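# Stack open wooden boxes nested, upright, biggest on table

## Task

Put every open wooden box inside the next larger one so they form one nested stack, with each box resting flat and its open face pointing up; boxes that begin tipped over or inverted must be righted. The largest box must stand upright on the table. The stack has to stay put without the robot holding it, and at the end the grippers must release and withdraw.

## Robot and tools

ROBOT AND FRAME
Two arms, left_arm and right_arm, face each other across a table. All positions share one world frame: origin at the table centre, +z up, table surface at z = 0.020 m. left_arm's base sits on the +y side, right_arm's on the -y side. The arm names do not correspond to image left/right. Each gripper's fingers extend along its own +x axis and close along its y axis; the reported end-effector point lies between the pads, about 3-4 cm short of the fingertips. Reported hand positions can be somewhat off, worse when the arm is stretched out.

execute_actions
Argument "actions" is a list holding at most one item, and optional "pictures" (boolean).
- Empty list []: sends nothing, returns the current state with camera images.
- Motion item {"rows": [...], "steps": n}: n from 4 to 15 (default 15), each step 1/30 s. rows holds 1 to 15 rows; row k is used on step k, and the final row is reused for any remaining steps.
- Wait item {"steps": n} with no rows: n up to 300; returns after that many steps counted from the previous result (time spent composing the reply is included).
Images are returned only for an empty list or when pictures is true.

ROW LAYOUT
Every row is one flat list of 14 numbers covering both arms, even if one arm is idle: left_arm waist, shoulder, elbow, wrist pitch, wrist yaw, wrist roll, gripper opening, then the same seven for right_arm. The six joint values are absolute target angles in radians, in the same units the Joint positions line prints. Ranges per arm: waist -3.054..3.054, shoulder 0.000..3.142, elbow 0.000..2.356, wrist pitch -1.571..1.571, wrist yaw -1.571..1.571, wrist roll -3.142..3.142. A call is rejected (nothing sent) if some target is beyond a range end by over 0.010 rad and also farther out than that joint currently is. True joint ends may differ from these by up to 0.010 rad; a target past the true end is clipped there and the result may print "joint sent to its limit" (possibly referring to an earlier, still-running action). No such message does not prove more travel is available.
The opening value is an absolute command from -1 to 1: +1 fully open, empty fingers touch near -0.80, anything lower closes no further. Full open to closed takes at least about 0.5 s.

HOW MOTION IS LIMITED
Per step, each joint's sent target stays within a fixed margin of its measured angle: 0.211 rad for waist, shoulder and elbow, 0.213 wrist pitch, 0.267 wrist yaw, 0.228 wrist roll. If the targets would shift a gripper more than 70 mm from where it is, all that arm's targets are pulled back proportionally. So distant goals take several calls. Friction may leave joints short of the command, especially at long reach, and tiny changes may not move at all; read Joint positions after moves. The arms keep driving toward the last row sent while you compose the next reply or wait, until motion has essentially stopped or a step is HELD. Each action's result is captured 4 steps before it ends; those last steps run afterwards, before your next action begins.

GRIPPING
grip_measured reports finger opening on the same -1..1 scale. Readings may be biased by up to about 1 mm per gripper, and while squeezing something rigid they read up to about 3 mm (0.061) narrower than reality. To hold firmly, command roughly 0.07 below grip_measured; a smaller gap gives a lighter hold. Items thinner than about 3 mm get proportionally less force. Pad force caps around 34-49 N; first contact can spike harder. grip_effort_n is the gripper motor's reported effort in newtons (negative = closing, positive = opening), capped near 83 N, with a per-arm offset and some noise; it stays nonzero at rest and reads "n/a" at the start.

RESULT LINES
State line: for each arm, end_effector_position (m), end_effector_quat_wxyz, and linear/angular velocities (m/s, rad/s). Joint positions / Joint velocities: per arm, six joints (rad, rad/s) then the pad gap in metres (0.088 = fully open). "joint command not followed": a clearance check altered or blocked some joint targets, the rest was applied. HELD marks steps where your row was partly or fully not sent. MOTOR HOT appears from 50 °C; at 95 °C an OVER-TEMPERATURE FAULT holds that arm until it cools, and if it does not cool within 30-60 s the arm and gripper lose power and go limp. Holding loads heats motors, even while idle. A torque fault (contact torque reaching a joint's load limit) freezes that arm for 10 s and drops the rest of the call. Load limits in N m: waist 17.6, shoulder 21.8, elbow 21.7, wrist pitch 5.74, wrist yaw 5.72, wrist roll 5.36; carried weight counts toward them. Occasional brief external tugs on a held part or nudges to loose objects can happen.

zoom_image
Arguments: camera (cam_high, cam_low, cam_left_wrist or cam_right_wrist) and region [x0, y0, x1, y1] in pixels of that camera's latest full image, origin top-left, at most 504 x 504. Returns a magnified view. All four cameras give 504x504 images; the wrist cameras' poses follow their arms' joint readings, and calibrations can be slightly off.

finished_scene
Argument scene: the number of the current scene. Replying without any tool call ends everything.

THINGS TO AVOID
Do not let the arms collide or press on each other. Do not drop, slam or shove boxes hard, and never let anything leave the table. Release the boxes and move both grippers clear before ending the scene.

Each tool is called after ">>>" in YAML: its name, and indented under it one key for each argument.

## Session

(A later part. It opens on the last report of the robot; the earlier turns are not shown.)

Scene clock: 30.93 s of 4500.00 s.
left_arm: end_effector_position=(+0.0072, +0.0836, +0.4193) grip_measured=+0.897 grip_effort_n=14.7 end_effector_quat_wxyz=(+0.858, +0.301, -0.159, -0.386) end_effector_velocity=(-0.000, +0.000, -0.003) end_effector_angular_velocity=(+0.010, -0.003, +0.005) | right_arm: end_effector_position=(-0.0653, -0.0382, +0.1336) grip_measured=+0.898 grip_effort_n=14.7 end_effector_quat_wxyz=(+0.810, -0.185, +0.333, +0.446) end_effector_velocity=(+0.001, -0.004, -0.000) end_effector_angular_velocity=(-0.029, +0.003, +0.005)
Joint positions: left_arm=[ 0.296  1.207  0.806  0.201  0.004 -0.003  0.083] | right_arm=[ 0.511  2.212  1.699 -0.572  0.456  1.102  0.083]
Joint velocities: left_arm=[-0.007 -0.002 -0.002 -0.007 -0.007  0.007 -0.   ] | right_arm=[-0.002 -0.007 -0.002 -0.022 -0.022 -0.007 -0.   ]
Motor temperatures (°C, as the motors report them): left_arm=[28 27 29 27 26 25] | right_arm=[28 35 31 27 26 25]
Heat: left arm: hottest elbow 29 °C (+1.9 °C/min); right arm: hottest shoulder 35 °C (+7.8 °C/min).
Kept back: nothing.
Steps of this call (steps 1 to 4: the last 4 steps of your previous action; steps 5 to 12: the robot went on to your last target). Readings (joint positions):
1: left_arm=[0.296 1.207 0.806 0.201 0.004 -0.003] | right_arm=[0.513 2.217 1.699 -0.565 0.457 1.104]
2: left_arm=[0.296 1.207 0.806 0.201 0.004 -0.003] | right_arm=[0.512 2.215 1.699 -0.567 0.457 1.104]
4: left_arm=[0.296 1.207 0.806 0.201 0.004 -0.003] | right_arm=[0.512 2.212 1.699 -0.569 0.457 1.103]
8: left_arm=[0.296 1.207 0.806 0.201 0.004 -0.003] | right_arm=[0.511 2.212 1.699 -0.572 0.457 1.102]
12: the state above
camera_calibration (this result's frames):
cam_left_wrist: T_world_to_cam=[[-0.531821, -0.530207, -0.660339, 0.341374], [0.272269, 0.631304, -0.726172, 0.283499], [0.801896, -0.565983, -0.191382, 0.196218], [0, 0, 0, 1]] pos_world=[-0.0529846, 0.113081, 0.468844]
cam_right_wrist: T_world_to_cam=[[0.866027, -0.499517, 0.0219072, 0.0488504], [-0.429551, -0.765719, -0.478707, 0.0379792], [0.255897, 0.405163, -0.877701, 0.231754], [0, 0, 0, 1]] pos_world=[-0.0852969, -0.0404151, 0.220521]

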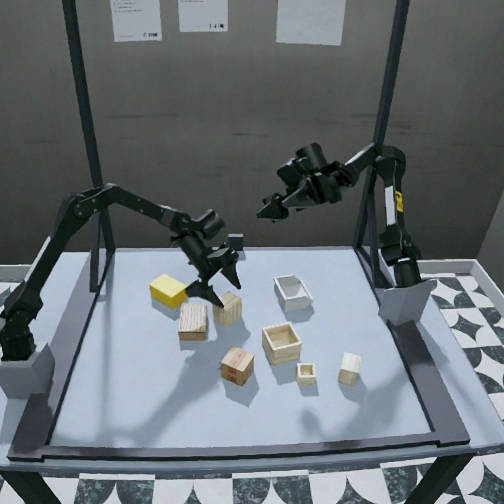

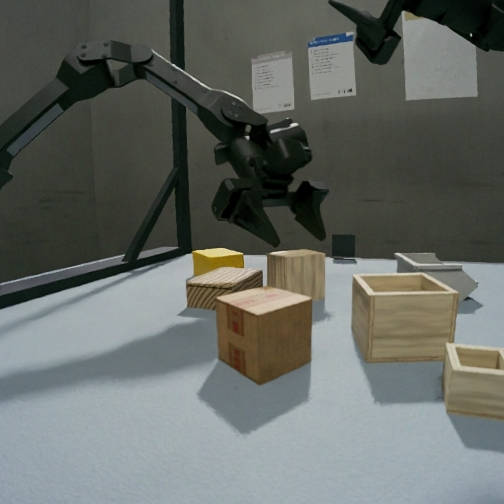

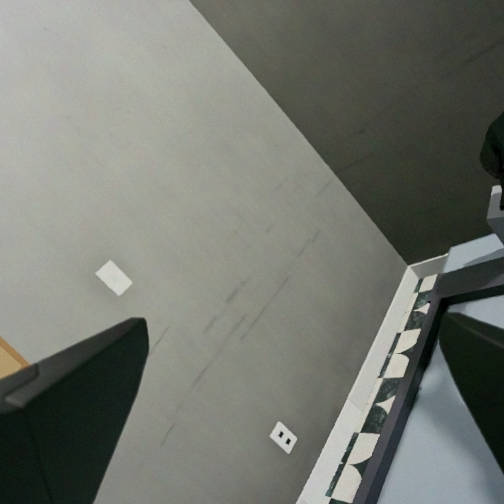

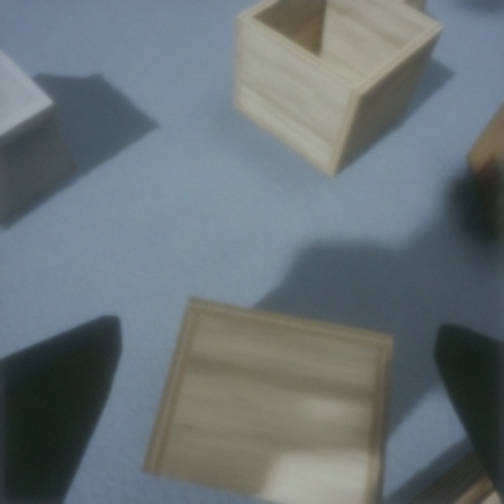

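>>> execute_actions:
  actions:
    - {"rows":[[0.3,1.2,0.8,0.2,0,0,0.9,0.498,2.225,1.70,-0.59,0.455,1.27,0.9],[0.3,1.2,0.8,0.2,0,0,0.9,0.498,2.225,1.70,-0.59,0.455,1.27,0.9],[0.3,1.2,0.8,0.2,0,0,0.9,0.498,2.225,1.70,-0.59,0.455,1.27,0.9],[0.3,1.2,0.8,0.2,0,0,0.9,0.498,2.225,1.70,-0.59,0.455,1.27,0.9],[0.3,1.2,0.8,0.2,0,0,0.9,0.498,2.225,1.70,-0.59,0.455,1.27,0.9],[0.3,1.2,0.8,0.2,0,0,0.9,0.508,2.265,1.69,-0.575,0.458,1.28,0.9],[0.3,1.2,0.8,0.2,0,0,0.9,0.508,2.265,1.69,-0.57,0.458,1.28,0.9],[0.3,1.2,0.8,0.2,0,0,0.9,0.508,2.265,1.69,-0.565,0.458,1.28,0.9],[0.3,1.2,0.8,0.2,0,0,0.9,0.508,2.265,1.69,-0.56,0.458,1.28,0.9],[0.3,1.2,0.8,0.2,0,0,0.9,0.508,2.265,1.69,-0.555,0.458,1.28,0.9],[0.3,1.2,0.8,0.2,0,0,0.9,0.518,2.30,1.682,-0.545,0.462,1.295,0.9],[0.3,1.2,0.8,0.2,0,0,0.9,0.518,2.30,1.682,-0.535,0.462,1.295,0.9],[0.3,1.2,0.8,0.2,0,0,0.9,0.518,2.30,1.682,-0.525,0.462,1.295,0.9],[0.3,1.2,0.8,0.2,0,0,0.9,0.518,2.30,1.682,-0.515,0.462,1.295,0.9],[0.3,1.2,0.8,0.2,0,0,0.9,0.518,2.30,1.682,-0.51,0.462,1.295,0.9]],"steps":15}
  pictures: true

Scene clock: 31.77 s of 4500.00 s.
left_arm: end_effector_position=(+0.0072, +0.0836, +0.4193) grip_measured=+0.897 grip_effort_n=15.1 end_effector_quat_wxyz=(+0.858, +0.301, -0.159, -0.386) end_effector_velocity=(+0.004, +0.004, -0.006) end_effector_angular_velocity=(+0.014, +0.022, +0.027) | right_arm: end_effector_position=(-0.0574, -0.0369, +0.1216) grip_measured=+0.898 grip_effort_n=15.1 end_effector_quat_wxyz=(+0.826, -0.125, +0.368, +0.407) end_effector_velocity=(+0.022, +0.010, -0.128) end_effector_angular_velocity=(-0.033, +0.039, -0.157)
Joint positions: left_arm=[ 0.296  1.207  0.806  0.201  0.004 -0.003  0.083] | right_arm=[ 0.503  2.24   1.699 -0.569  0.456  1.268  0.083]
Joint velocities: left_arm=[-0.002 -0.002 -0.002 -0.037 -0.007 -0.007 -0.   ] | right_arm=[ 0.022  0.291  0.002  0.154  0.007  0.198 -0.   ]
Motor temperatures (°C, as the motors report them): left_arm=[28 27 29 27 26 25] | right_arm=[28 35 31 27 26 25]
Heat: left arm: hottest elbow 29 °C (+1.9 °C/min); right arm: hottest shoulder 35 °C (+7.6 °C/min).
Steps of this call (steps 1 to 14: the robot went on to your last target; steps 15 to 25: the first 11 steps of this action). Readings (joint positions):
15: left_arm=[0.296 1.207 0.806 0.201 0.004 -0.003] | right_arm=[0.511 2.212 1.699 -0.573 0.456 1.121]
16: left_arm=[0.296 1.207 0.806 0.201 0.004 -0.003] | right_arm=[0.510 2.212 1.699 -0.577 0.456 1.157]
18: left_arm=[0.296 1.207 0.806 0.201 0.004 -0.003] | right_arm=[0.507 2.212 1.699 -0.582 0.456 1.204]
22: left_arm=[0.296 1.207 0.806 0.201 0.004 -0.003] | right_arm=[0.502 2.221 1.699 -0.579 0.456 1.251]
25: the state above
camera_calibration (this result's frames):
cam_left_wrist: T_world_to_cam=[[-0.531821, -0.530207, -0.660339, 0.341374], [0.272269, 0.631304, -0.726172, 0.283499], [0.801896, -0.565983, -0.191382, 0.196218], [0, 0, 0, 1]] pos_world=[-0.0529846, 0.113081, 0.468844]
cam_right_wrist: T_world_to_cam=[[0.791158, -0.607161, -0.0736448, 0.0462482], [-0.564555, -0.678658, -0.469788, 0.0309265], [0.235257, 0.413253, -0.879702, 0.217987], [0, 0, 0, 1]] pos_world=[-0.070413, -0.0410153, 0.209698]

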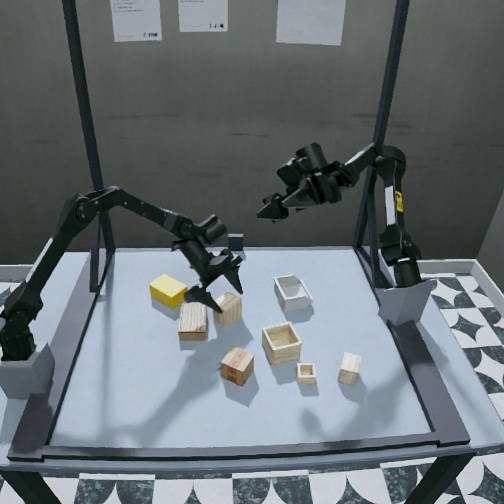

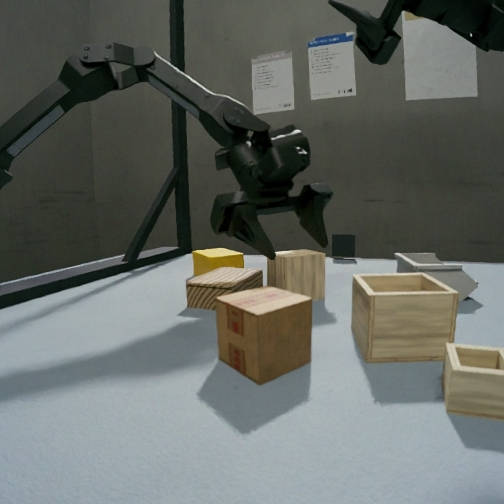

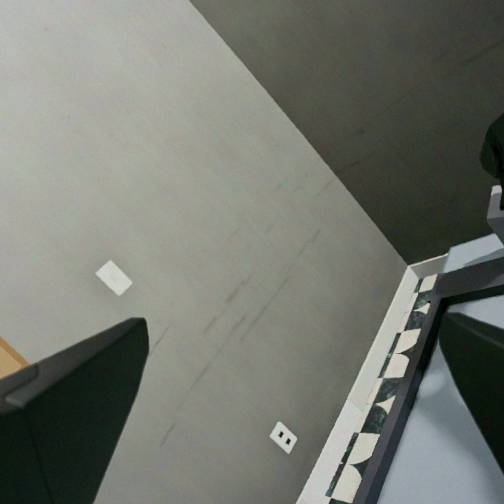

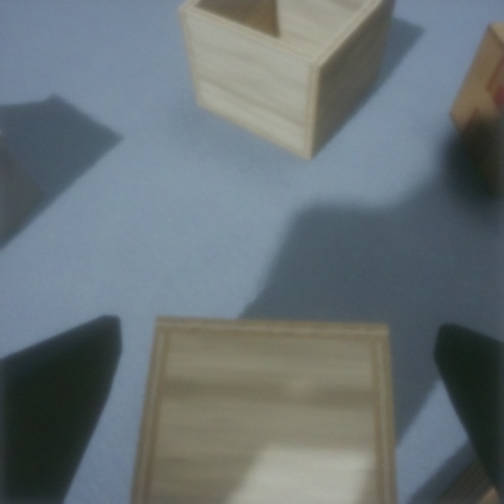

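>>> execute_actions:
  actions:
    - {"rows":[[0.3,1.2,0.8,0.2,0,0,0.9,0.535,2.34,1.675,-0.50,0.465,1.30,0.9],[0.3,1.2,0.8,0.2,0,0,0.9,0.535,2.34,1.675,-0.495,0.465,1.30,0.9],[0.3,1.2,0.8,0.2,0,0,0.9,0.535,2.34,1.675,-0.49,0.465,1.30,0.9],[0.3,1.2,0.8,0.2,0,0,0.9,0.535,2.34,1.675,-0.485,0.465,1.30,0.9],[0.3,1.2,0.8,0.2,0,0,0.9,0.535,2.34,1.675,-0.48,0.465,1.30,0.9],[0.3,1.2,0.8,0.2,0,0,0.9,0.535,2.34,1.675,-0.475,0.465,1.30,0.9],[0.3,1.2,0.8,0.2,0,0,0.9,0.535,2.34,1.675,-0.47,0.465,1.30,0.9]],"steps":12}
  pictures: true

Scene clock: 33.27 s of 4500.00 s.
left_arm: end_effector_position=(+0.0072, +0.0836, +0.4193) grip_measured=+0.897 grip_effort_n=14.7 end_effector_quat_wxyz=(+0.858, +0.301, -0.159, -0.386) end_effector_velocity=(-0.003, -0.002, +0.001) end_effector_angular_velocity=(-0.006, +0.003, -0.016) | right_arm: end_effector_position=(-0.0614, -0.0369, +0.0816) grip_measured=+0.898 grip_effort_n=15.1 end_effector_quat_wxyz=(+0.825, -0.125, +0.371, +0.408) end_effector_velocity=(+0.003, -0.009, -0.051) end_effector_angular_velocity=(-0.045, -0.035, +0.022)
Joint positions: left_arm=[ 0.296  1.207  0.806  0.201  0.004 -0.003  0.083] | right_arm=[ 0.531  2.322  1.687 -0.486  0.462  1.297  0.083]
Joint velocities: left_arm=[-0.002 -0.002  0.002  0.007  0.007 -0.007 -0.   ] | right_arm=[ 0.032  0.09  -0.037  0.081  0.007 -0.007  0.   ]
Motor temperatures (°C, as the motors report them): left_arm=[28 27 29 27 26 25] | right_arm=[28 35 31 27 26 25]
Heat: left arm: hottest elbow 29 °C (+1.8 °C/min); right arm: hottest shoulder 35 °C (+7.2 °C/min).
Steps of this call (steps 1 to 4: the last 4 steps of your previous action; steps 5 to 30: the robot went on to your last target; steps 31 to 37: nothing new was sent; steps 38 to 45: the first 8 steps of this action). Readings (joint positions):
38: left_arm=[0.296 1.207 0.806 0.201 0.004 -0.003] | right_arm=[0.515 2.287 1.694 -0.511 0.460 1.293]
39: left_arm=[0.296 1.207 0.806 0.201 0.004 -0.003] | right_arm=[0.517 2.290 1.694 -0.506 0.462 1.294]
41: left_arm=[0.296 1.207 0.806 0.201 0.004 -0.003] | right_arm=[0.522 2.301 1.694 -0.500 0.462 1.296]
45: the state above
camera_calibration (this result's frames):
cam_left_wrist: T_world_to_cam=[[-0.531821, -0.530207, -0.660339, 0.341374], [0.272269, 0.631304, -0.726172, 0.283499], [0.801896, -0.565983, -0.191382, 0.196218], [0, 0, 0, 1]] pos_world=[-0.0529846, 0.113081, 0.468844]
cam_right_wrist: T_world_to_cam=[[0.791382, -0.606414, -0.0773129, 0.0468368], [-0.566805, -0.680484, -0.464407, 0.00928198], [0.229012, 0.411344, -0.882241, 0.183536], [0, 0, 0, 1]] pos_world=[-0.0738367, -0.0407777, 0.169855]

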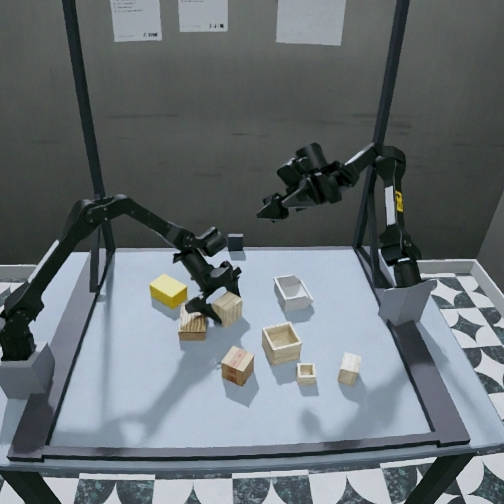

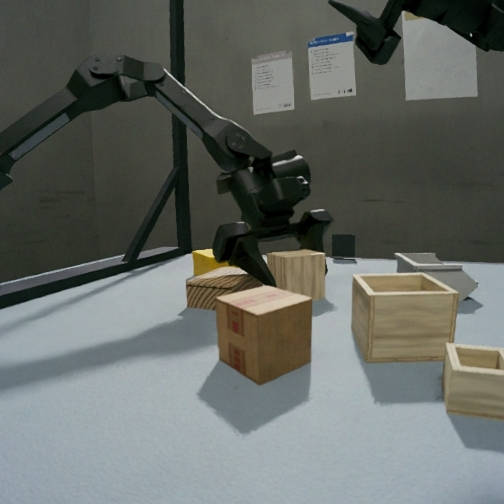

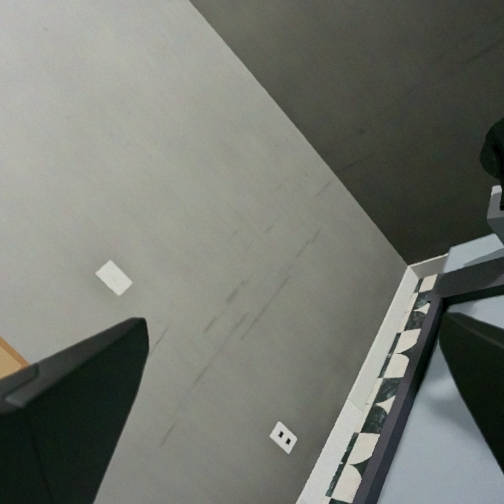

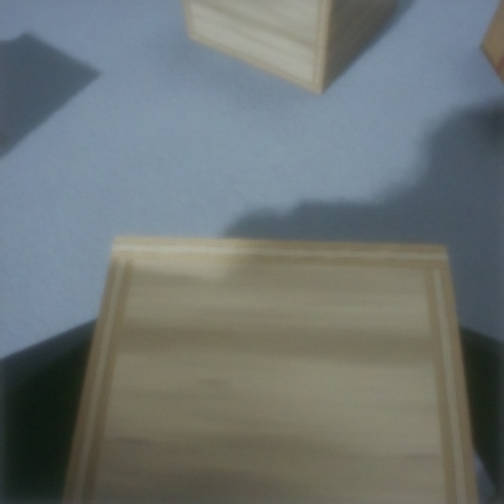

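Straddling. A bit lower, then close.

>>> execute_actions:
  actions:
    - {"rows":[[0.3,1.2,0.8,0.2,0,0,0.9,0.545,2.375,1.67,-0.45,0.465,1.30,0.9],[0.3,1.2,0.8,0.2,0,0,0.9,0.545,2.375,1.67,-0.45,0.465,1.30,0.9],[0.3,1.2,0.8,0.2,0,0,0.9,0.545,2.375,1.67,-0.45,0.465,1.30,0.9],[0.3,1.2,0.8,0.2,0,0,0.9,0.545,2.375,1.67,-0.45,0.465,1.30,0.9],[0.3,1.2,0.8,0.2,0,0,0.9,0.545,2.375,1.67,-0.445,0.465,1.30,0.9],[0.3,1.2,0.8,0.2,0,0,0.9,0.545,2.375,1.67,-0.44,0.465,1.30,0.9],[0.3,1.2,0.8,0.2,0,0,0.9,0.545,2.375,1.67,-0.44,0.465,1.30,0.9],[0.3,1.2,0.8,0.2,0,0,0.9,0.545,2.375,1.67,-0.44,0.465,1.30,0.25]],"steps":15}

>>> execute_actions:
  actions:
    - {"steps":10}
  pictures: true

Scene clock: 33.83 s of 4500.00 s.
left_arm: end_effector_position=(+0.0072, +0.0836, +0.4193) grip_measured=+0.897 grip_effort_n=14.7 end_effector_quat_wxyz=(+0.858, +0.301, -0.159, -0.386) end_effector_velocity=(-0.000, +0.000, +0.000) end_effector_angular_velocity=(-0.006, +0.005, +0.005) | right_arm: end_effector_position=(-0.0624, -0.0339, +0.0724) grip_measured=+0.541 grip_effort_n=-16.0 end_effector_quat_wxyz=(+0.825, -0.121, +0.365, +0.413) end_effector_velocity=(+0.055, -0.004, -0.009) end_effector_angular_velocity=(-0.008, -0.223, -0.075)
Joint positions: left_arm=[ 0.296  1.207  0.806  0.201  0.004 -0.003  0.083] | right_arm=[ 0.538  2.347  1.685 -0.447  0.477  1.295  0.066]
Joint velocities: left_arm=[-0.002 -0.002  0.002 -0.007 -0.007 -0.007 -0.001] | right_arm=[-0.032  0.037 -0.037 -0.051  0.168 -0.051 -0.133]
Motor temperatures (°C, as the motors report them): left_arm=[28 27 29 27 26 25] | right_arm=[28 35 31 27 26 25]
Heat: left arm: hottest elbow 29 °C (+1.8 °C/min); right arm: hottest shoulder 35 °C (+7.1 °C/min).
Steps of this call (steps 1 to 4: the last 4 steps of your previous action; steps 5 to 6: the robot went on to your last target; steps 7 to 17: the first 11 steps of this action). Readings (joint positions):
7: left_arm=[0.296 1.207 0.806 0.201 0.004 -0.003] | right_arm=[0.533 2.327 1.686 -0.472 0.462 1.298]
8: left_arm=[0.296 1.207 0.806 0.201 0.004 -0.003] | right_arm=[0.533 2.331 1.686 -0.465 0.463 1.298]
10: left_arm=[0.296 1.207 0.806 0.201 0.004 -0.003] | right_arm=[0.536 2.339 1.686 -0.459 0.469 1.297]
14: left_arm=[0.296 1.207 0.806 0.201 0.004 -0.003] | right_arm=[0.537 2.341 1.686 -0.450 0.472 1.297]
17: the state above

Scene clock: 34.17 s of 4500.00 s.
left_arm: end_effector_position=(+0.0072, +0.0836, +0.4193) grip_measured=+0.897 grip_effort_n=15.1 end_effector_quat_wxyz=(+0.858, +0.301, -0.159, -0.386) end_effector_velocity=(+0.001, +0.002, -0.002) end_effector_angular_velocity=(+0.012, +0.001, +0.015) | right_arm: end_effector_position=(-0.0621, -0.0334, +0.0723) grip_measured=+0.509 grip_effort_n=-83.5 end_effector_quat_wxyz=(+0.825, -0.120, +0.365, +0.414) end_effector_velocity=(+0.003, +0.000, +0.003) end_effector_angular_velocity=(-0.001, +0.009, -0.011)
Joint positions: left_arm=[ 0.296  1.207  0.806  0.201  0.004 -0.003  0.083] | right_arm=[ 0.537  2.347  1.685 -0.444  0.478  1.295  0.064]
Joint velocities: left_arm=[-0.002 -0.002  0.002 -0.022 -0.007  0.007 -0.   ] | right_arm=[-0.007 -0.007 -0.002 -0.007 -0.007  0.007 -0.   ]
Motor temperatures (°C, as the motors report them): left_arm=[28 27 29 27 26 25] | right_arm=[28 35 31 27 26 25]
Heat: left arm: hottest elbow 29 °C (+1.8 °C/min); right arm: hottest shoulder 35 °C (+7.0 °C/min).
Kept back: nothing.
Steps of this call (steps 1 to 4: the last 4 steps of your previous action; steps 5 to 10: the robot went on to your last target). Readings (joint positions):
1: left_arm=[0.296 1.207 0.806 0.201 0.004 -0.003] | right_arm=[0.537 2.347 1.685 -0.447 0.478 1.295]
2: left_arm=[0.296 1.207 0.806 0.201 0.004 -0.003] | right_arm=[0.537 2.347 1.685 -0.445 0.478 1.295]
4: left_arm=[0.296 1.207 0.806 0.201 0.004 -0.003] | right_arm=[0.537 2.347 1.685 -0.444 0.478 1.295]
8: left_arm=[0.296 1.207 0.806 0.201 0.004 -0.003] | right_arm=[0.537 2.347 1.685 -0.444 0.478 1.295]
10: the state above
camera_calibration (this result's frames):
cam_left_wrist: T_world_to_cam=[[-0.531821, -0.530207, -0.660339, 0.341374], [0.272269, 0.631304, -0.726172, 0.283499], [0.801896, -0.565983, -0.191382, 0.196218], [0, 0, 0, 1]] pos_world=[-0.0529846, 0.113081, 0.468844]
cam_right_wrist: T_world_to_cam=[[0.795465, -0.600005, -0.0850273, 0.0498706], [-0.560388, -0.67491, -0.480064, 0.0086544], [0.230655, 0.429522, -0.873103, 0.174089], [0, 0, 0, 1]] pos_world=[-0.0749749, -0.0390114, 0.160392]

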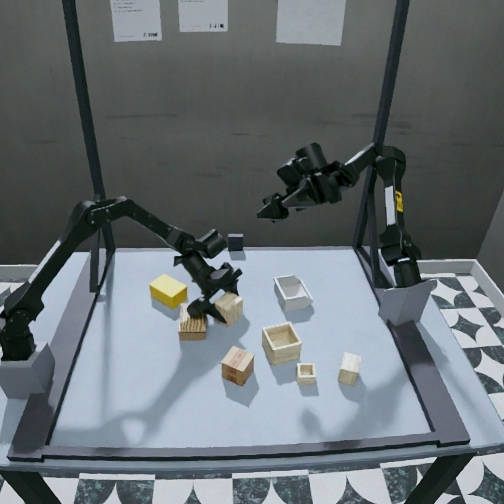

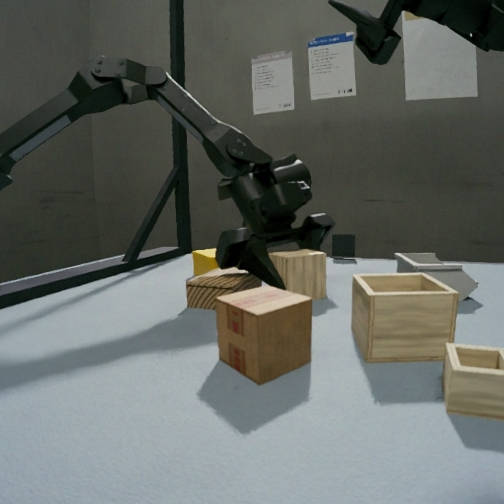

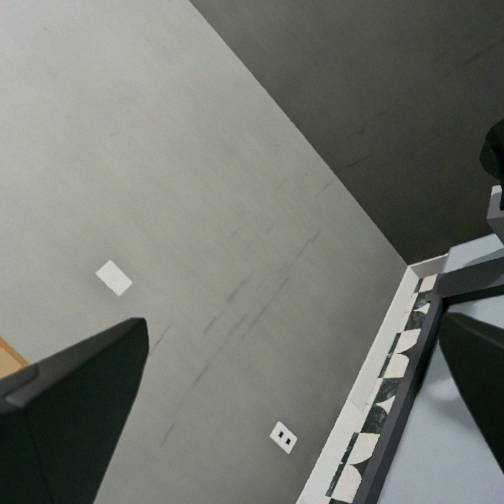

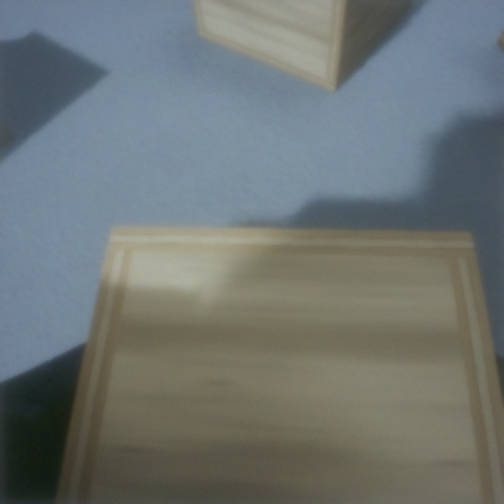

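>>> execute_actions:
  actions:
    - {"rows":[[0.3,1.2,0.8,0.2,0,0,0.9,0.51,2.25,1.70,-0.56,0.46,1.27,0.3]],"steps":12}

>>> execute_actions:
  actions:
    - {"rows":[[0.3,1.2,0.8,0.2,0,0,0.9,0.35,1.95,1.3,-0.3,0.1,0.3,0.3]],"steps":15}

>>> execute_actions:
  actions:
    - {"rows":[[0.3,1.2,0.8,0.2,0,0,0.9,0.112,1.765,0.76,0.28,-0.235,-2.95,0.3]],"steps":15}

>>> execute_actions:
  actions:
    - {"steps":72}
  pictures: true

Scene clock: 35.23 s of 4500.00 s.
left_arm: end_effector_position=(+0.0072, +0.0836, +0.4193) grip_measured=+0.897 grip_effort_n=14.7 end_effector_quat_wxyz=(+0.858, +0.301, -0.159, -0.386) end_effector_velocity=(+0.004, +0.002, -0.001) end_effector_angular_velocity=(-0.008, +0.004, +0.023) | right_arm: end_effector_position=(-0.0560, -0.0391, +0.1025) grip_measured=+0.509 grip_effort_n=-83.5 end_effector_quat_wxyz=(+0.828, -0.133, +0.366, +0.403) end_effector_velocity=(-0.007, +0.025, +0.125) end_effector_angular_velocity=(+0.160, +0.072, -0.001)
Joint positions: left_arm=[ 0.296  1.207  0.806  0.201  0.004 -0.003  0.083] | right_arm=[ 0.515  2.276  1.687 -0.542  0.464  1.276  0.064]
Joint velocities: left_arm=[-0.002  0.002 -0.002 -0.007 -0.022 -0.007 -0.   ] | right_arm=[-0.076 -0.227  0.051 -0.095  0.007 -0.037 -0.   ]
Motor temperatures (°C, as the motors report them): left_arm=[28 27 29 27 26 25] | right_arm=[28 36 31 27 26 25]
Heat: left arm: hottest elbow 29 °C (+1.7 °C/min); right arm: hottest shoulder 36 °C (+8.5 °C/min).
Steps of this call (steps 1 to 15: the robot went on to your last target; steps 16 to 24: nothing new was sent; steps 25 to 32: the first 8 steps of this action). Readings (joint positions):
25: left_arm=[0.296 1.207 0.806 0.201 0.004 -0.003] | right_arm=[0.536 2.343 1.685 -0.448 0.476 1.295]
26: left_arm=[0.296 1.207 0.806 0.201 0.004 -0.003] | right_arm=[0.534 2.334 1.685 -0.476 0.466 1.291]
28: left_arm=[0.296 1.207 0.806 0.201 0.004 -0.003] | right_arm=[0.528 2.315 1.685 -0.518 0.464 1.284]
32: the state above

Scene clock: 35.73 s of 4500.00 s.
left_arm: end_effector_position=(+0.0072, +0.0836, +0.4193) grip_measured=+0.897 grip_effort_n=14.7 end_effector_quat_wxyz=(+0.858, +0.301, -0.159, -0.386) end_effector_velocity=(+0.001, +0.000, -0.005) end_effector_angular_velocity=(+0.013, +0.021, +0.006) | right_arm: end_effector_position=(-0.0227, -0.0528, +0.1621) grip_measured=+0.509 grip_effort_n=-83.5 end_effector_quat_wxyz=(+0.713, -0.238, +0.363, +0.550) end_effector_velocity=(-0.012, -0.092, -0.089) end_effector_angular_velocity=(-0.508, -0.789, +1.283)
Joint positions: left_arm=[ 0.296  1.207  0.806  0.201  0.004 -0.003  0.083] | right_arm=[ 0.343  1.966  1.357 -0.316  0.13   0.754  0.064]
Joint velocities: left_arm=[-0.002  0.002  0.002 -0.022  0.007 -0.007 -0.   ] | right_arm=[ 0.066 -0.081 -0.33   0.051 -0.256 -1.473 -0.   ]
Motor temperatures (°C, as the motors report them): left_arm=[28 27 29 27 26 25] | right_arm=[28 36 31 27 26 25]
Heat: left arm: hottest elbow 29 °C (+1.7 °C/min); right arm: hottest shoulder 36 °C (+8.4 °C/min).
Steps of this call (steps 1 to 4: the last 4 steps of your previous action; steps 5 to 15: the first 11 steps of this action). Readings (joint positions):
5: left_arm=[0.296 1.207 0.806 0.201 0.004 -0.003] | right_arm=[0.506 2.245 1.678 -0.530 0.437 1.246]
6: left_arm=[0.296 1.207 0.806 0.201 0.004 -0.003] | right_arm=[0.490 2.215 1.631 -0.477 0.359 1.192]
8: left_arm=[0.296 1.207 0.806 0.201 0.004 -0.003] | right_arm=[0.438 2.140 1.539 -0.410 0.256 1.095]
12: left_arm=[0.296 1.207 0.806 0.201 0.004 -0.003] | right_arm=[0.350 1.998 1.402 -0.336 0.164 0.901]
15: the state above

Scene clock: 36.23 s of 4500.00 s.
left_arm: end_effector_position=(+0.0072, +0.0836, +0.4193) grip_measured=+0.897 grip_effort_n=14.7 end_effector_quat_wxyz=(+0.858, +0.301, -0.159, -0.386) end_effector_velocity=(+0.000, +0.001, +0.002) end_effector_angular_velocity=(-0.009, -0.017, +0.011) | right_arm: end_effector_position=(+0.0441, -0.0822, +0.1711) grip_measured=+0.509 grip_effort_n=-83.5 end_effector_quat_wxyz=(+0.570, -0.341, +0.177, +0.727) end_effector_velocity=(+0.066, -0.229, -0.278) end_effector_angular_velocity=(-0.279, -0.919, +1.130)
Joint positions: left_arm=[ 0.296  1.207  0.806  0.201  0.004 -0.003  0.083] | right_arm=[ 0.114  1.776  0.901  0.162 -0.207  0.033  0.064]
Joint velocities: left_arm=[-0.002 -0.002 -0.002  0.007 -0.022  0.007 -0.   ] | right_arm=[ 0.037 -0.002 -1.116  0.74  -0.271 -1.458 -0.   ]
Motor temperatures (°C, as the motors report them): left_arm=[28 26 29 27 26 25] | right_arm=[28 36 31 27 26 25]
Heat: left arm: hottest elbow 29 °C (+1.7 °C/min); right arm: hottest shoulder 36 °C (+8.3 °C/min).
Steps of this call (steps 1 to 4: the last 4 steps of your previous action; steps 5 to 15: the first 11 steps of this action). Readings (joint positions):
5: left_arm=[0.296 1.207 0.806 0.201 0.004 -0.003] | right_arm=[0.346 1.954 1.305 -0.288 0.085 0.512]
6: left_arm=[0.296 1.207 0.806 0.201 0.004 -0.003] | right_arm=[0.324 1.931 1.264 -0.237 0.015 0.467]
8: left_arm=[0.296 1.207 0.806 0.201 0.004 -0.003] | right_arm=[0.249 1.867 1.178 -0.156 -0.080 0.374]
12: left_arm=[0.296 1.207 0.806 0.201 0.004 -0.003] | right_arm=[0.124 1.785 1.022 0.037 -0.171 0.179]
15: the state above

Scene clock: 38.63 s of 4500.00 s.
left_arm: end_effector_position=(+0.0072, +0.0836, +0.4193) grip_measured=+0.897 grip_effort_n=14.7 end_effector_quat_wxyz=(+0.858, +0.301, -0.159, -0.386) end_effector_velocity=(+0.002, +0.002, -0.003) end_effector_angular_velocity=(+0.009, -0.001, +0.012) | right_arm: end_effector_position=(+0.0517, -0.1055, +0.1457) grip_measured=+0.509 grip_effort_n=-83.5 end_effector_quat_wxyz=(+0.296, +0.586, +0.713, -0.245) end_effector_velocity=(+0.003, -0.003, -0.002) end_effector_angular_velocity=(-0.018, -0.014, +0.007)
Joint positions: left_arm=[ 0.296  1.207  0.806  0.201  0.004 -0.003  0.083] | right_arm=[ 0.115  1.775  0.772  0.277 -0.232 -2.944  0.064]
Joint velocities: left_arm=[-0.002 -0.002 -0.007 -0.007 -0.007  0.007 -0.   ] | right_arm=[-0.007 -0.002 -0.002 -0.022 -0.007 -0.022 -0.   ]
Motor temperatures (°C, as the motors report them): left_arm=[28 26 29 27 26 25] | right_arm=[28 36 31 27 26 25]
Heat: left arm: hottest elbow 29 °C (+1.6 °C/min); right arm: hottest shoulder 36 °C (+7.8 °C/min).
Kept back: nothing.
Steps of this call (steps 1 to 4: the last 4 steps of your previous action; steps 5 to 72: the robot went on to your last target). Readings (joint positions):
1: left_arm=[0.296 1.207 0.806 0.201 0.004 -0.003] | right_arm=[0.115 1.776 0.866 0.185 -0.214 -0.016]
2: left_arm=[0.296 1.207 0.806 0.201 0.004 -0.003] | right_arm=[0.116 1.776 0.837 0.201 -0.218 -0.065]
4: left_arm=[0.296 1.207 0.806 0.201 0.004 -0.003] | right_arm=[0.116 1.776 0.799 0.230 -0.223 -0.163]
8: left_arm=[0.296 1.207 0.806 0.201 0.004 -0.003] | right_arm=[0.116 1.775 0.784 0.265 -0.228 -0.358]
72: the state above
camera_calibration (this result's frames):
cam_left_wrist: T_world_to_cam=[[-0.531821, -0.530207, -0.660339, 0.341374], [0.272269, 0.631304, -0.726172, 0.283499], [0.801896, -0.565983, -0.191382, 0.196218], [0, 0, 0, 1]] pos_world=[-0.0529846, 0.113081, 0.468844]
cam_right_wrist: T_world_to_cam=[[-0.97665, -0.211829, -0.0358197, 0.0476455], [-0.132249, 0.461394, 0.877283, -0.0410479], [-0.169307, 0.861536, -0.478635, 0.251665], [0, 0, 0, 1]] pos_world=[0.0837132, -0.187787, 0.158173]

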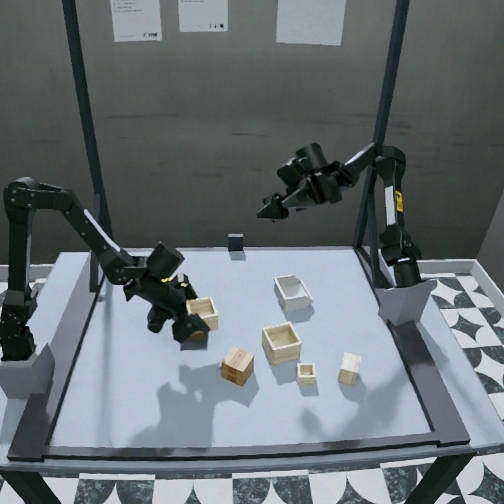

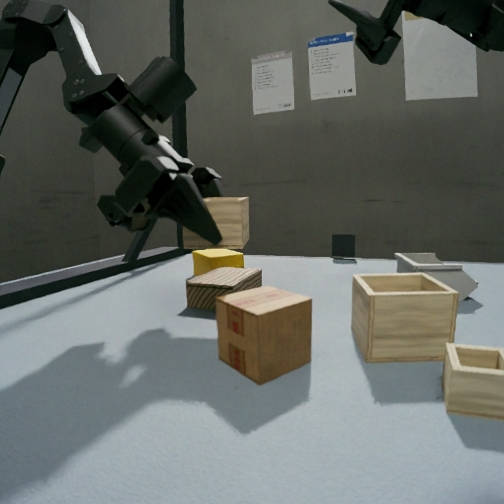

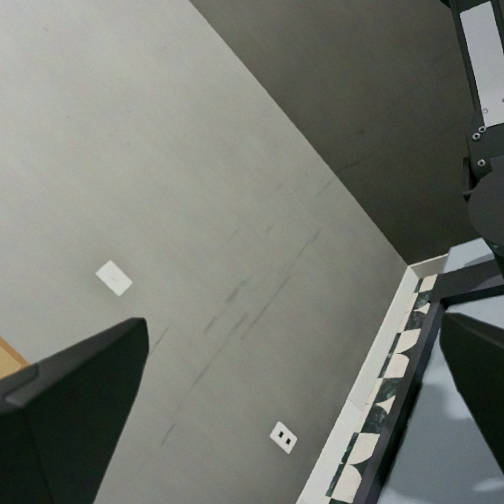

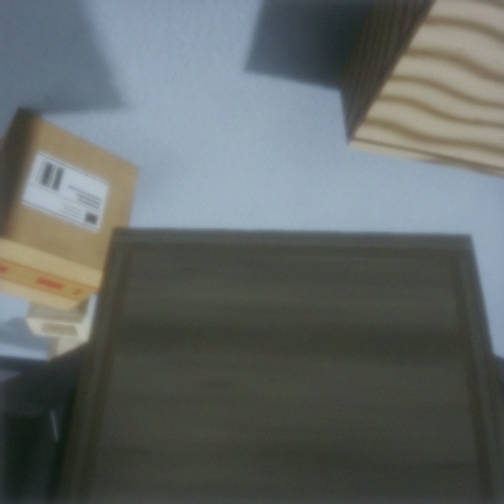

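>>> execute_actions:
  actions:
    - {"rows":[[0.3,1.2,0.8,0.2,0,0,0.9,0.16,1.94,0.735,0.46,-0.2,-2.92,0.3]],"steps":12}

>>> execute_actions:
  actions:
    - {"rows":[[0.3,1.2,0.8,0.2,0,0,0.9,0.205,2.105,0.705,0.66,-0.17,-2.896,0.3]],"steps":15}

>>> execute_actions:
  actions:
    - {"steps":8}
  pictures: true

Scene clock: 39.13 s of 4500.00 s.
left_arm: end_effector_position=(+0.0072, +0.0836, +0.4193) grip_measured=+0.897 grip_effort_n=14.7 end_effector_quat_wxyz=(+0.858, +0.301, -0.159, -0.386) end_effector_velocity=(-0.000, -0.000, -0.006) end_effector_angular_velocity=(+0.020, +0.005, -0.003) | right_arm: end_effector_position=(+0.0520, -0.1075, +0.1013) grip_measured=+0.509 grip_effort_n=-83.5 end_effector_quat_wxyz=(+0.306, +0.582, +0.710, -0.252) end_effector_velocity=(+0.009, -0.017, -0.066) end_effector_angular_velocity=(-0.065, -0.012, -0.009)
Joint positions: left_arm=[ 0.296  1.207  0.806  0.201  0.004 -0.003  0.083] | right_arm=[ 0.154  1.916  0.742  0.428 -0.209 -2.926  0.064]
Joint velocities: left_arm=[-0.007 -0.002 -0.007 -0.007  0.007  0.007 -0.   ] | right_arm=[ 0.042  0.188 -0.071  0.198  0.022  0.022 -0.   ]
Motor temperatures (°C, as the motors report them): left_arm=[28 26 29 27 26 25] | right_arm=[28 36 31 27 26 25]
Heat: left arm: hottest elbow 29 °C (+1.5 °C/min); right arm: hottest shoulder 36 °C (+7.7 °C/min).
Steps of this call (steps 1 to 7: the robot went on to your last target; steps 8 to 15: the first 8 steps of this action). Readings (joint positions):
8: left_arm=[0.296 1.207 0.806 0.201 0.004 -0.003] | right_arm=[0.116 1.785 0.770 0.296 -0.230 -2.946]
9: left_arm=[0.296 1.207 0.806 0.201 0.004 -0.003] | right_arm=[0.121 1.807 0.766 0.348 -0.226 -2.941]
11: left_arm=[0.296 1.207 0.806 0.201 0.004 -0.003] | right_arm=[0.137 1.857 0.764 0.392 -0.217 -2.934]
15: the state above

Scene clock: 39.63 s of 4500.00 s.
left_arm: end_effector_position=(+0.0072, +0.0836, +0.4193) grip_measured=+0.897 grip_effort_n=15.1 end_effector_quat_wxyz=(+0.858, +0.301, -0.159, -0.386) end_effector_velocity=(+0.000, +0.001, -0.001) end_effector_angular_velocity=(-0.008, +0.002, +0.002) | right_arm: end_effector_position=(+0.0504, -0.0933, +0.0803) grip_measured=+0.498 grip_effort_n=-83.5 end_effector_quat_wxyz=(+0.274, +0.593, +0.723, -0.224) end_effector_velocity=(+0.002, +0.003, -0.008) end_effector_angular_velocity=(+0.024, +0.005, +0.016)
Joint positions: left_arm=[ 0.296  1.207  0.806  0.201  0.004 -0.003  0.083] | right_arm=[ 0.179  2.054  0.734  0.668 -0.168 -2.895  0.063]
Joint velocities: left_arm=[-0.002 -0.002 -0.007  0.007 -0.007 -0.007 -0.   ] | right_arm=[-0.002  0.051 -0.002  0.081 -0.007 -0.007 -0.   ]
Motor temperatures (°C, as the motors report them): left_arm=[28 26 29 27 26 25] | right_arm=[28 36 31 27 26 25]
Heat: left arm: hottest elbow 29 °C (+1.5 °C/min); right arm: hottest shoulder 36 °C (+7.6 °C/min).
Steps of this call (steps 1 to 4: the last 4 steps of your previous action; steps 5 to 15: the first 11 steps of this action). Readings (joint positions):
5: left_arm=[0.296 1.207 0.806 0.201 0.004 -0.003] | right_arm=[0.157 1.937 0.739 0.474 -0.201 -2.920]
6: left_arm=[0.296 1.207 0.806 0.201 0.004 -0.003] | right_arm=[0.164 1.964 0.736 0.534 -0.193 -2.915]
8: left_arm=[0.296 1.207 0.806 0.201 0.004 -0.003] | right_arm=[0.178 2.019 0.735 0.601 -0.178 -2.901]
12: left_arm=[0.296 1.207 0.806 0.201 0.004 -0.003] | right_arm=[0.179 2.047 0.734 0.653 -0.170 -2.897]
15: the state above

Scene clock: 39.90 s of 4500.00 s.
left_arm: end_effector_position=(+0.0072, +0.0836, +0.4193) grip_measured=+0.897 grip_effort_n=14.7 end_effector_quat_wxyz=(+0.858, +0.301, -0.159, -0.386) end_effector_velocity=(-0.003, -0.002, +0.001) end_effector_angular_velocity=(-0.006, +0.003, -0.016) | right_arm: end_effector_position=(+0.0505, -0.0925, +0.0797) grip_measured=+0.498 grip_effort_n=-83.5 end_effector_quat_wxyz=(+0.272, +0.593, +0.724, -0.222) end_effector_velocity=(+0.003, -0.001, -0.000) end_effector_angular_velocity=(-0.002, -0.011, -0.005)
Joint positions: left_arm=[ 0.296  1.207  0.806  0.201  0.004 -0.003  0.083] | right_arm=[ 0.18   2.06   0.734  0.679 -0.166 -2.894  0.063]
Joint velocities: left_arm=[-0.002 -0.002  0.002  0.007  0.007 -0.007 -0.   ] | right_arm=[-0.002 -0.002 -0.002 -0.007  0.007 -0.007 -0.   ]
Motor temperatures (°C, as the motors report them): left_arm=[28 26 29 27 26 25] | right_arm=[28 36 31 27 26 25]
Heat: left arm: hottest elbow 29 °C (+1.5 °C/min); right arm: hottest shoulder 36 °C (+7.5 °C/min).
Kept back: nothing.
Steps of this call (steps 1 to 4: the last 4 steps of your previous action; steps 5 to 8: the robot went on to your last target). Readings (joint positions):
1: left_arm=[0.296 1.207 0.806 0.201 0.004 -0.003] | right_arm=[0.179 2.056 0.734 0.671 -0.168 -2.895]
2: left_arm=[0.296 1.207 0.806 0.201 0.004 -0.003] | right_arm=[0.179 2.057 0.734 0.673 -0.167 -2.895]
4: left_arm=[0.296 1.207 0.806 0.201 0.004 -0.003] | right_arm=[0.179 2.059 0.734 0.676 -0.167 -2.894]
8: the state above
camera_calibration (this result's frames):
cam_left_wrist: T_world_to_cam=[[-0.531821, -0.530207, -0.660339, 0.341374], [0.272269, 0.631304, -0.726172, 0.283499], [0.801896, -0.565983, -0.191382, 0.196218], [0, 0, 0, 1]] pos_world=[-0.0529846, 0.113081, 0.468844]
cam_right_wrist: T_world_to_cam=[[-0.976216, -0.212946, -0.040702, 0.047189], [-0.124941, 0.399156, 0.908331, 0.00209788], [-0.177179, 0.891812, -0.416268, 0.206889], [0, 0, 0, 1]] pos_world=[0.0829852, -0.175294, 0.0861362]

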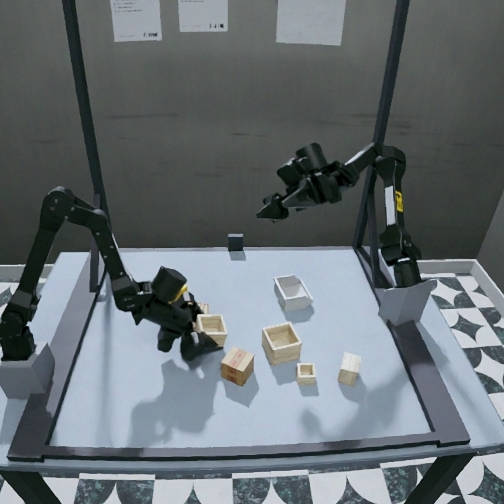

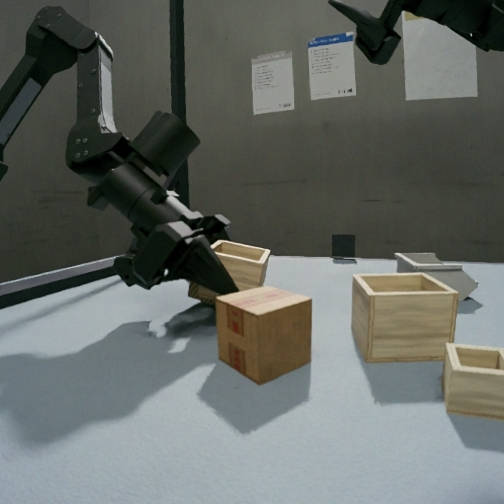

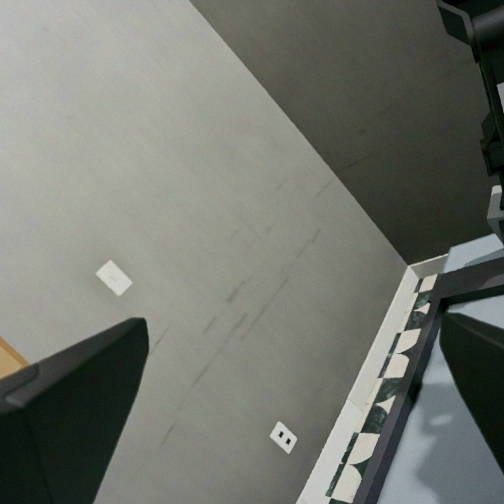

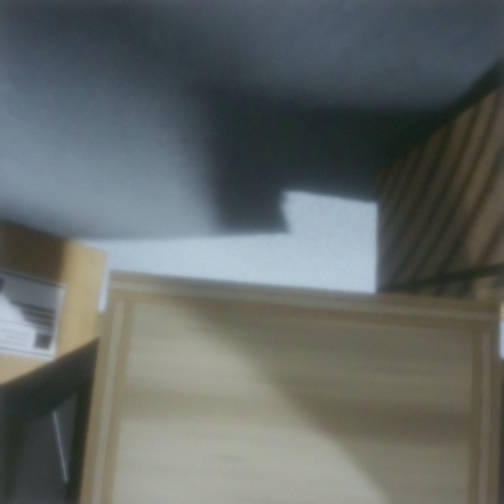

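>>> execute_actions:
  actions:
    - {"rows":[[0.3,1.2,0.8,0.2,0,0,0.9,0.15,1.90,0.74,0.43,-0.2,-2.92,0.3]],"steps":12}

>>> execute_actions:
  actions:
    - {"rows":[[0.3,1.2,0.8,0.2,0,0,0.9,0.10,1.86,0.59,0.55,-0.24,-2.92,0.3]],"steps":15}

>>> execute_actions:
  actions:
    - {"rows":[[0.3,1.2,0.8,0.2,0,0,0.9,0.16,2.06,0.566,0.76,-0.205,-2.9,0.3]],"steps":15}

>>> execute_actions:
  actions:
    - {"steps":8}
  pictures: true

Scene clock: 40.53 s of 4500.00 s.
left_arm: end_effector_position=(+0.0072, +0.0836, +0.4193) grip_measured=+0.897 grip_effort_n=14.7 end_effector_quat_wxyz=(+0.858, +0.301, -0.159, -0.386) end_effector_velocity=(+0.001, +0.001, -0.001) end_effector_angular_velocity=(+0.007, -0.004, +0.009) | right_arm: end_effector_position=(+0.0527, -0.1053, +0.0993) grip_measured=+0.498 grip_effort_n=-83.5 end_effector_quat_wxyz=(+0.299, +0.588, +0.709, -0.247) end_effector_velocity=(+0.006, -0.010, +0.042) end_effector_angular_velocity=(-0.028, -0.019, -0.015)
Joint positions: left_arm=[ 0.296  1.207  0.806  0.201  0.004 -0.003  0.083] | right_arm=[ 0.159  1.931  0.737  0.465 -0.193 -2.915  0.063]
Joint velocities: left_arm=[-0.002 -0.002 -0.002 -0.007 -0.007  0.007  0.   ] | right_arm=[-0.046 -0.188 -0.002 -0.227 -0.022 -0.037 -0.   ]
Motor temperatures (°C, as the motors report them): left_arm=[28 26 29 27 26 25] | right_arm=[28 36 31 27 26 25]
Heat: left arm: hottest elbow 29 °C (+1.5 °C/min); right arm: hottest shoulder 36 °C (+7.4 °C/min).
Steps of this call (steps 1 to 11: the robot went on to your last target; steps 12 to 19: the first 8 steps of this action). Readings (joint positions):
12: left_arm=[0.296 1.207 0.806 0.201 0.004 -0.003] | right_arm=[0.178 2.047 0.735 0.664 -0.167 -2.894]
13: left_arm=[0.296 1.207 0.806 0.201 0.004 -0.003] | right_arm=[0.173 2.020 0.738 0.602 -0.174 -2.900]
15: left_arm=[0.296 1.207 0.806 0.201 0.004 -0.003] | right_arm=[0.167 1.974 0.737 0.526 -0.185 -2.908]
19: the state above

Scene clock: 41.03 s of 4500.00 s.
left_arm: end_effector_position=(+0.0073, +0.0837, +0.4194) grip_measured=+0.897 grip_effort_n=14.7 end_effector_quat_wxyz=(+0.858, +0.301, -0.159, -0.386) end_effector_velocity=(+0.002, +0.003, -0.004) end_effector_angular_velocity=(+0.015, +0.004, +0.018) | right_arm: end_effector_position=(+0.0736, -0.1308, +0.1011) grip_measured=+0.498 grip_effort_n=-83.5 end_effector_quat_wxyz=(+0.286, +0.593, +0.708, -0.256) end_effector_velocity=(-0.007, +0.003, +0.020) end_effector_angular_velocity=(+0.086, +0.023, +0.041)
Joint positions: left_arm=[ 0.296  1.207  0.806  0.201  0.004 -0.003  0.083] | right_arm=[ 0.105  1.874  0.606  0.54  -0.234 -2.918  0.063]
Joint velocities: left_arm=[-0.002 -0.002 -0.002 -0.022 -0.007  0.007  0.   ] | right_arm=[-0.007 -0.051 -0.037  0.081 -0.022 -0.007 -0.   ]
Motor temperatures (°C, as the motors report them): left_arm=[28 26 29 27 26 25] | right_arm=[28 36 31 27 26 25]
Heat: left arm: hottest elbow 29 °C (+1.5 °C/min); right arm: hottest shoulder 36 °C (+7.3 °C/min).
Steps of this call (steps 1 to 4: the last 4 steps of your previous action; steps 5 to 15: the first 11 steps of this action). Readings (joint positions):
5: left_arm=[0.296 1.207 0.806 0.201 0.004 -0.003] | right_arm=[0.152 1.913 0.728 0.453 -0.200 -2.917]
6: left_arm=[0.296 1.207 0.806 0.201 0.004 -0.003] | right_arm=[0.144 1.904 0.704 0.482 -0.212 -2.917]
8: left_arm=[0.296 1.207 0.806 0.201 0.004 -0.003] | right_arm=[0.124 1.882 0.658 0.505 -0.221 -2.918]
12: left_arm=[0.296 1.207 0.806 0.201 0.004 -0.003] | right_arm=[0.106 1.878 0.615 0.531 -0.230 -2.918]
15: the state above

Scene clock: 41.53 s of 4500.00 s.
left_arm: end_effector_position=(+0.0073, +0.0837, +0.4194) grip_measured=+0.897 grip_effort_n=15.1 end_effector_quat_wxyz=(+0.858, +0.301, -0.159, -0.386) end_effector_velocity=(+0.002, +0.002, -0.003) end_effector_angular_velocity=(-0.004, +0.005, +0.019) | right_arm: end_effector_position=(+0.0708, -0.1383, +0.0613) grip_measured=+0.498 grip_effort_n=-83.5 end_effector_quat_wxyz=(+0.292, +0.585, +0.713, -0.253) end_effector_velocity=(-0.003, -0.004, -0.021) end_effector_angular_velocity=(-0.013, -0.001, +0.013)
Joint positions: left_arm=[ 0.296  1.207  0.806  0.201  0.004 -0.003  0.083] | right_arm=[ 0.154  2.038  0.57   0.746 -0.211 -2.903  0.063]
Joint velocities: left_arm=[-0.007 -0.002 -0.007 -0.007 -0.022 -0.007 -0.   ] | right_arm=[ 0.027  0.085 -0.002  0.081  0.007  0.007 -0.   ]
Motor temperatures (°C, as the motors report them): left_arm=[28 26 29 27 26 25] | right_arm=[28 36 31 28 26 25]
Heat: left arm: hottest elbow 29 °C (+1.4 °C/min); right arm: hottest shoulder 36 °C (+7.2 °C/min).
Steps of this call (steps 1 to 4: the last 4 steps of your previous action; steps 5 to 15: the first 11 steps of this action). Readings (joint positions):
5: left_arm=[0.296 1.207 0.806 0.201 0.004 -0.003] | right_arm=[0.105 1.882 0.600 0.568 -0.234 -2.917]
6: left_arm=[0.296 1.207 0.806 0.201 0.004 -0.003] | right_arm=[0.113 1.910 0.596 0.629 -0.229 -2.915]
8: left_arm=[0.296 1.207 0.806 0.201 0.004 -0.003] | right_arm=[0.132 1.969 0.593 0.677 -0.222 -2.910]
12: left_arm=[0.296 1.207 0.806 0.201 0.004 -0.003] | right_arm=[0.152 2.030 0.570 0.730 -0.212 -2.906]
15: the state above

Scene clock: 41.80 s of 4500.00 s.
left_arm: end_effector_position=(+0.0073, +0.0837, +0.4194) grip_measured=+0.897 grip_effort_n=14.7 end_effector_quat_wxyz=(+0.858, +0.301, -0.159, -0.386) end_effector_velocity=(-0.002, -0.001, -0.001) end_effector_angular_velocity=(-0.008, +0.021, -0.007) | right_arm: end_effector_position=(+0.0708, -0.1376, +0.0606) grip_measured=+0.498 grip_effort_n=-83.5 end_effector_quat_wxyz=(+0.290, +0.586, +0.714, -0.250) end_effector_velocity=(+0.001, -0.000, -0.002) end_effector_angular_velocity=(-0.006, -0.001, -0.010)
Joint positions: left_arm=[ 0.296  1.207  0.806  0.201  0.004 -0.003  0.083] | right_arm=[ 0.155  2.045  0.57   0.758 -0.208 -2.903  0.063]
Joint velocities: left_arm=[-0.002 -0.002  0.002 -0.007  0.007 -0.022 -0.   ] | right_arm=[ 0.002  0.002  0.002 -0.007  0.007  0.007 -0.   ]
Motor temperatures (°C, as the motors report them): left_arm=[28 26 29 27 26 25] | right_arm=[28 36 31 28 26 25]
Heat: left arm: hottest elbow 29 °C (+1.4 °C/min); right arm: hottest shoulder 36 °C (+7.2 °C/min).
Kept back: nothing.
Steps of this call (steps 1 to 4: the last 4 steps of your previous action; steps 5 to 8: the robot went on to your last target). Readings (joint positions):
1: left_arm=[0.296 1.207 0.806 0.201 0.004 -0.003] | right_arm=[0.155 2.040 0.570 0.750 -0.210 -2.903]
2: left_arm=[0.296 1.207 0.806 0.201 0.004 -0.003] | right_arm=[0.155 2.041 0.570 0.752 -0.209 -2.903]
4: left_arm=[0.296 1.207 0.806 0.201 0.004 -0.003] | right_arm=[0.155 2.043 0.570 0.756 -0.209 -2.903]
8: the state above
camera_calibration (this result's frames):
cam_left_wrist: T_world_to_cam=[[-0.531611, -0.530515, -0.66026, 0.341513], [0.272155, 0.631207, -0.726298, 0.283558], [0.802073, -0.565801, -0.191174, 0.19611], [0, 0, 0, 1]] pos_world=[-0.0529139, 0.113153, 0.468927]
cam_right_wrist: T_world_to_cam=[[-0.977901, -0.207996, -0.0211685, 0.056169], [-0.117514, 0.463091, 0.878486, 0.0501336], [-0.172919, 0.861559, -0.477299, 0.241986], [0, 0, 0, 1]] pos_world=[0.102663, -0.220019, 0.072647]

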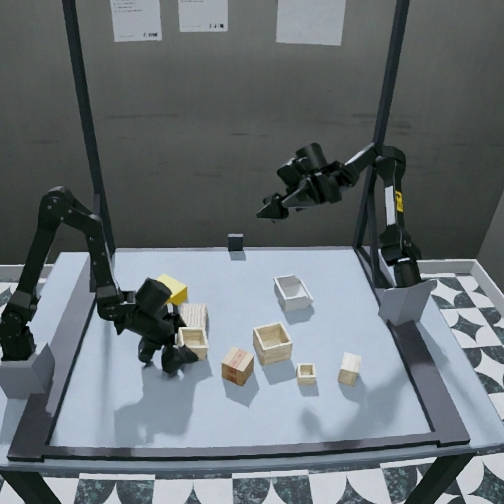

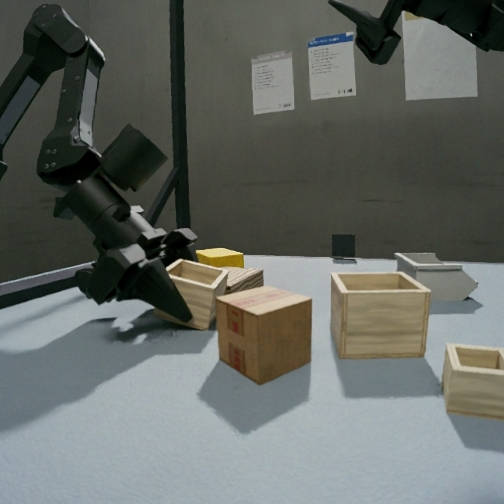

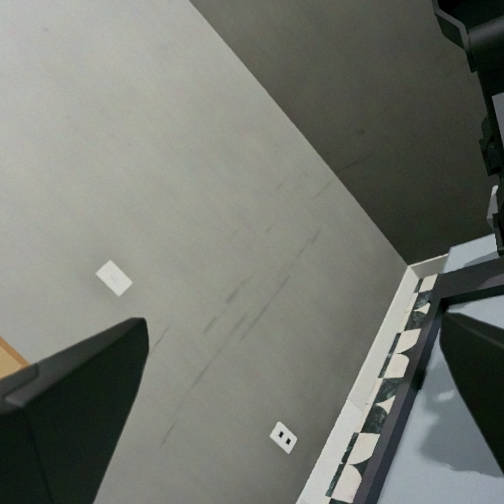

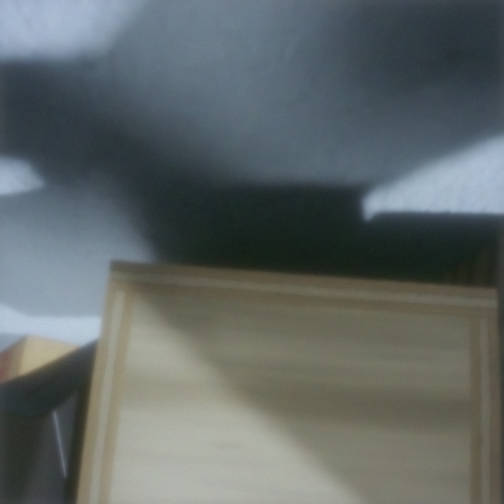

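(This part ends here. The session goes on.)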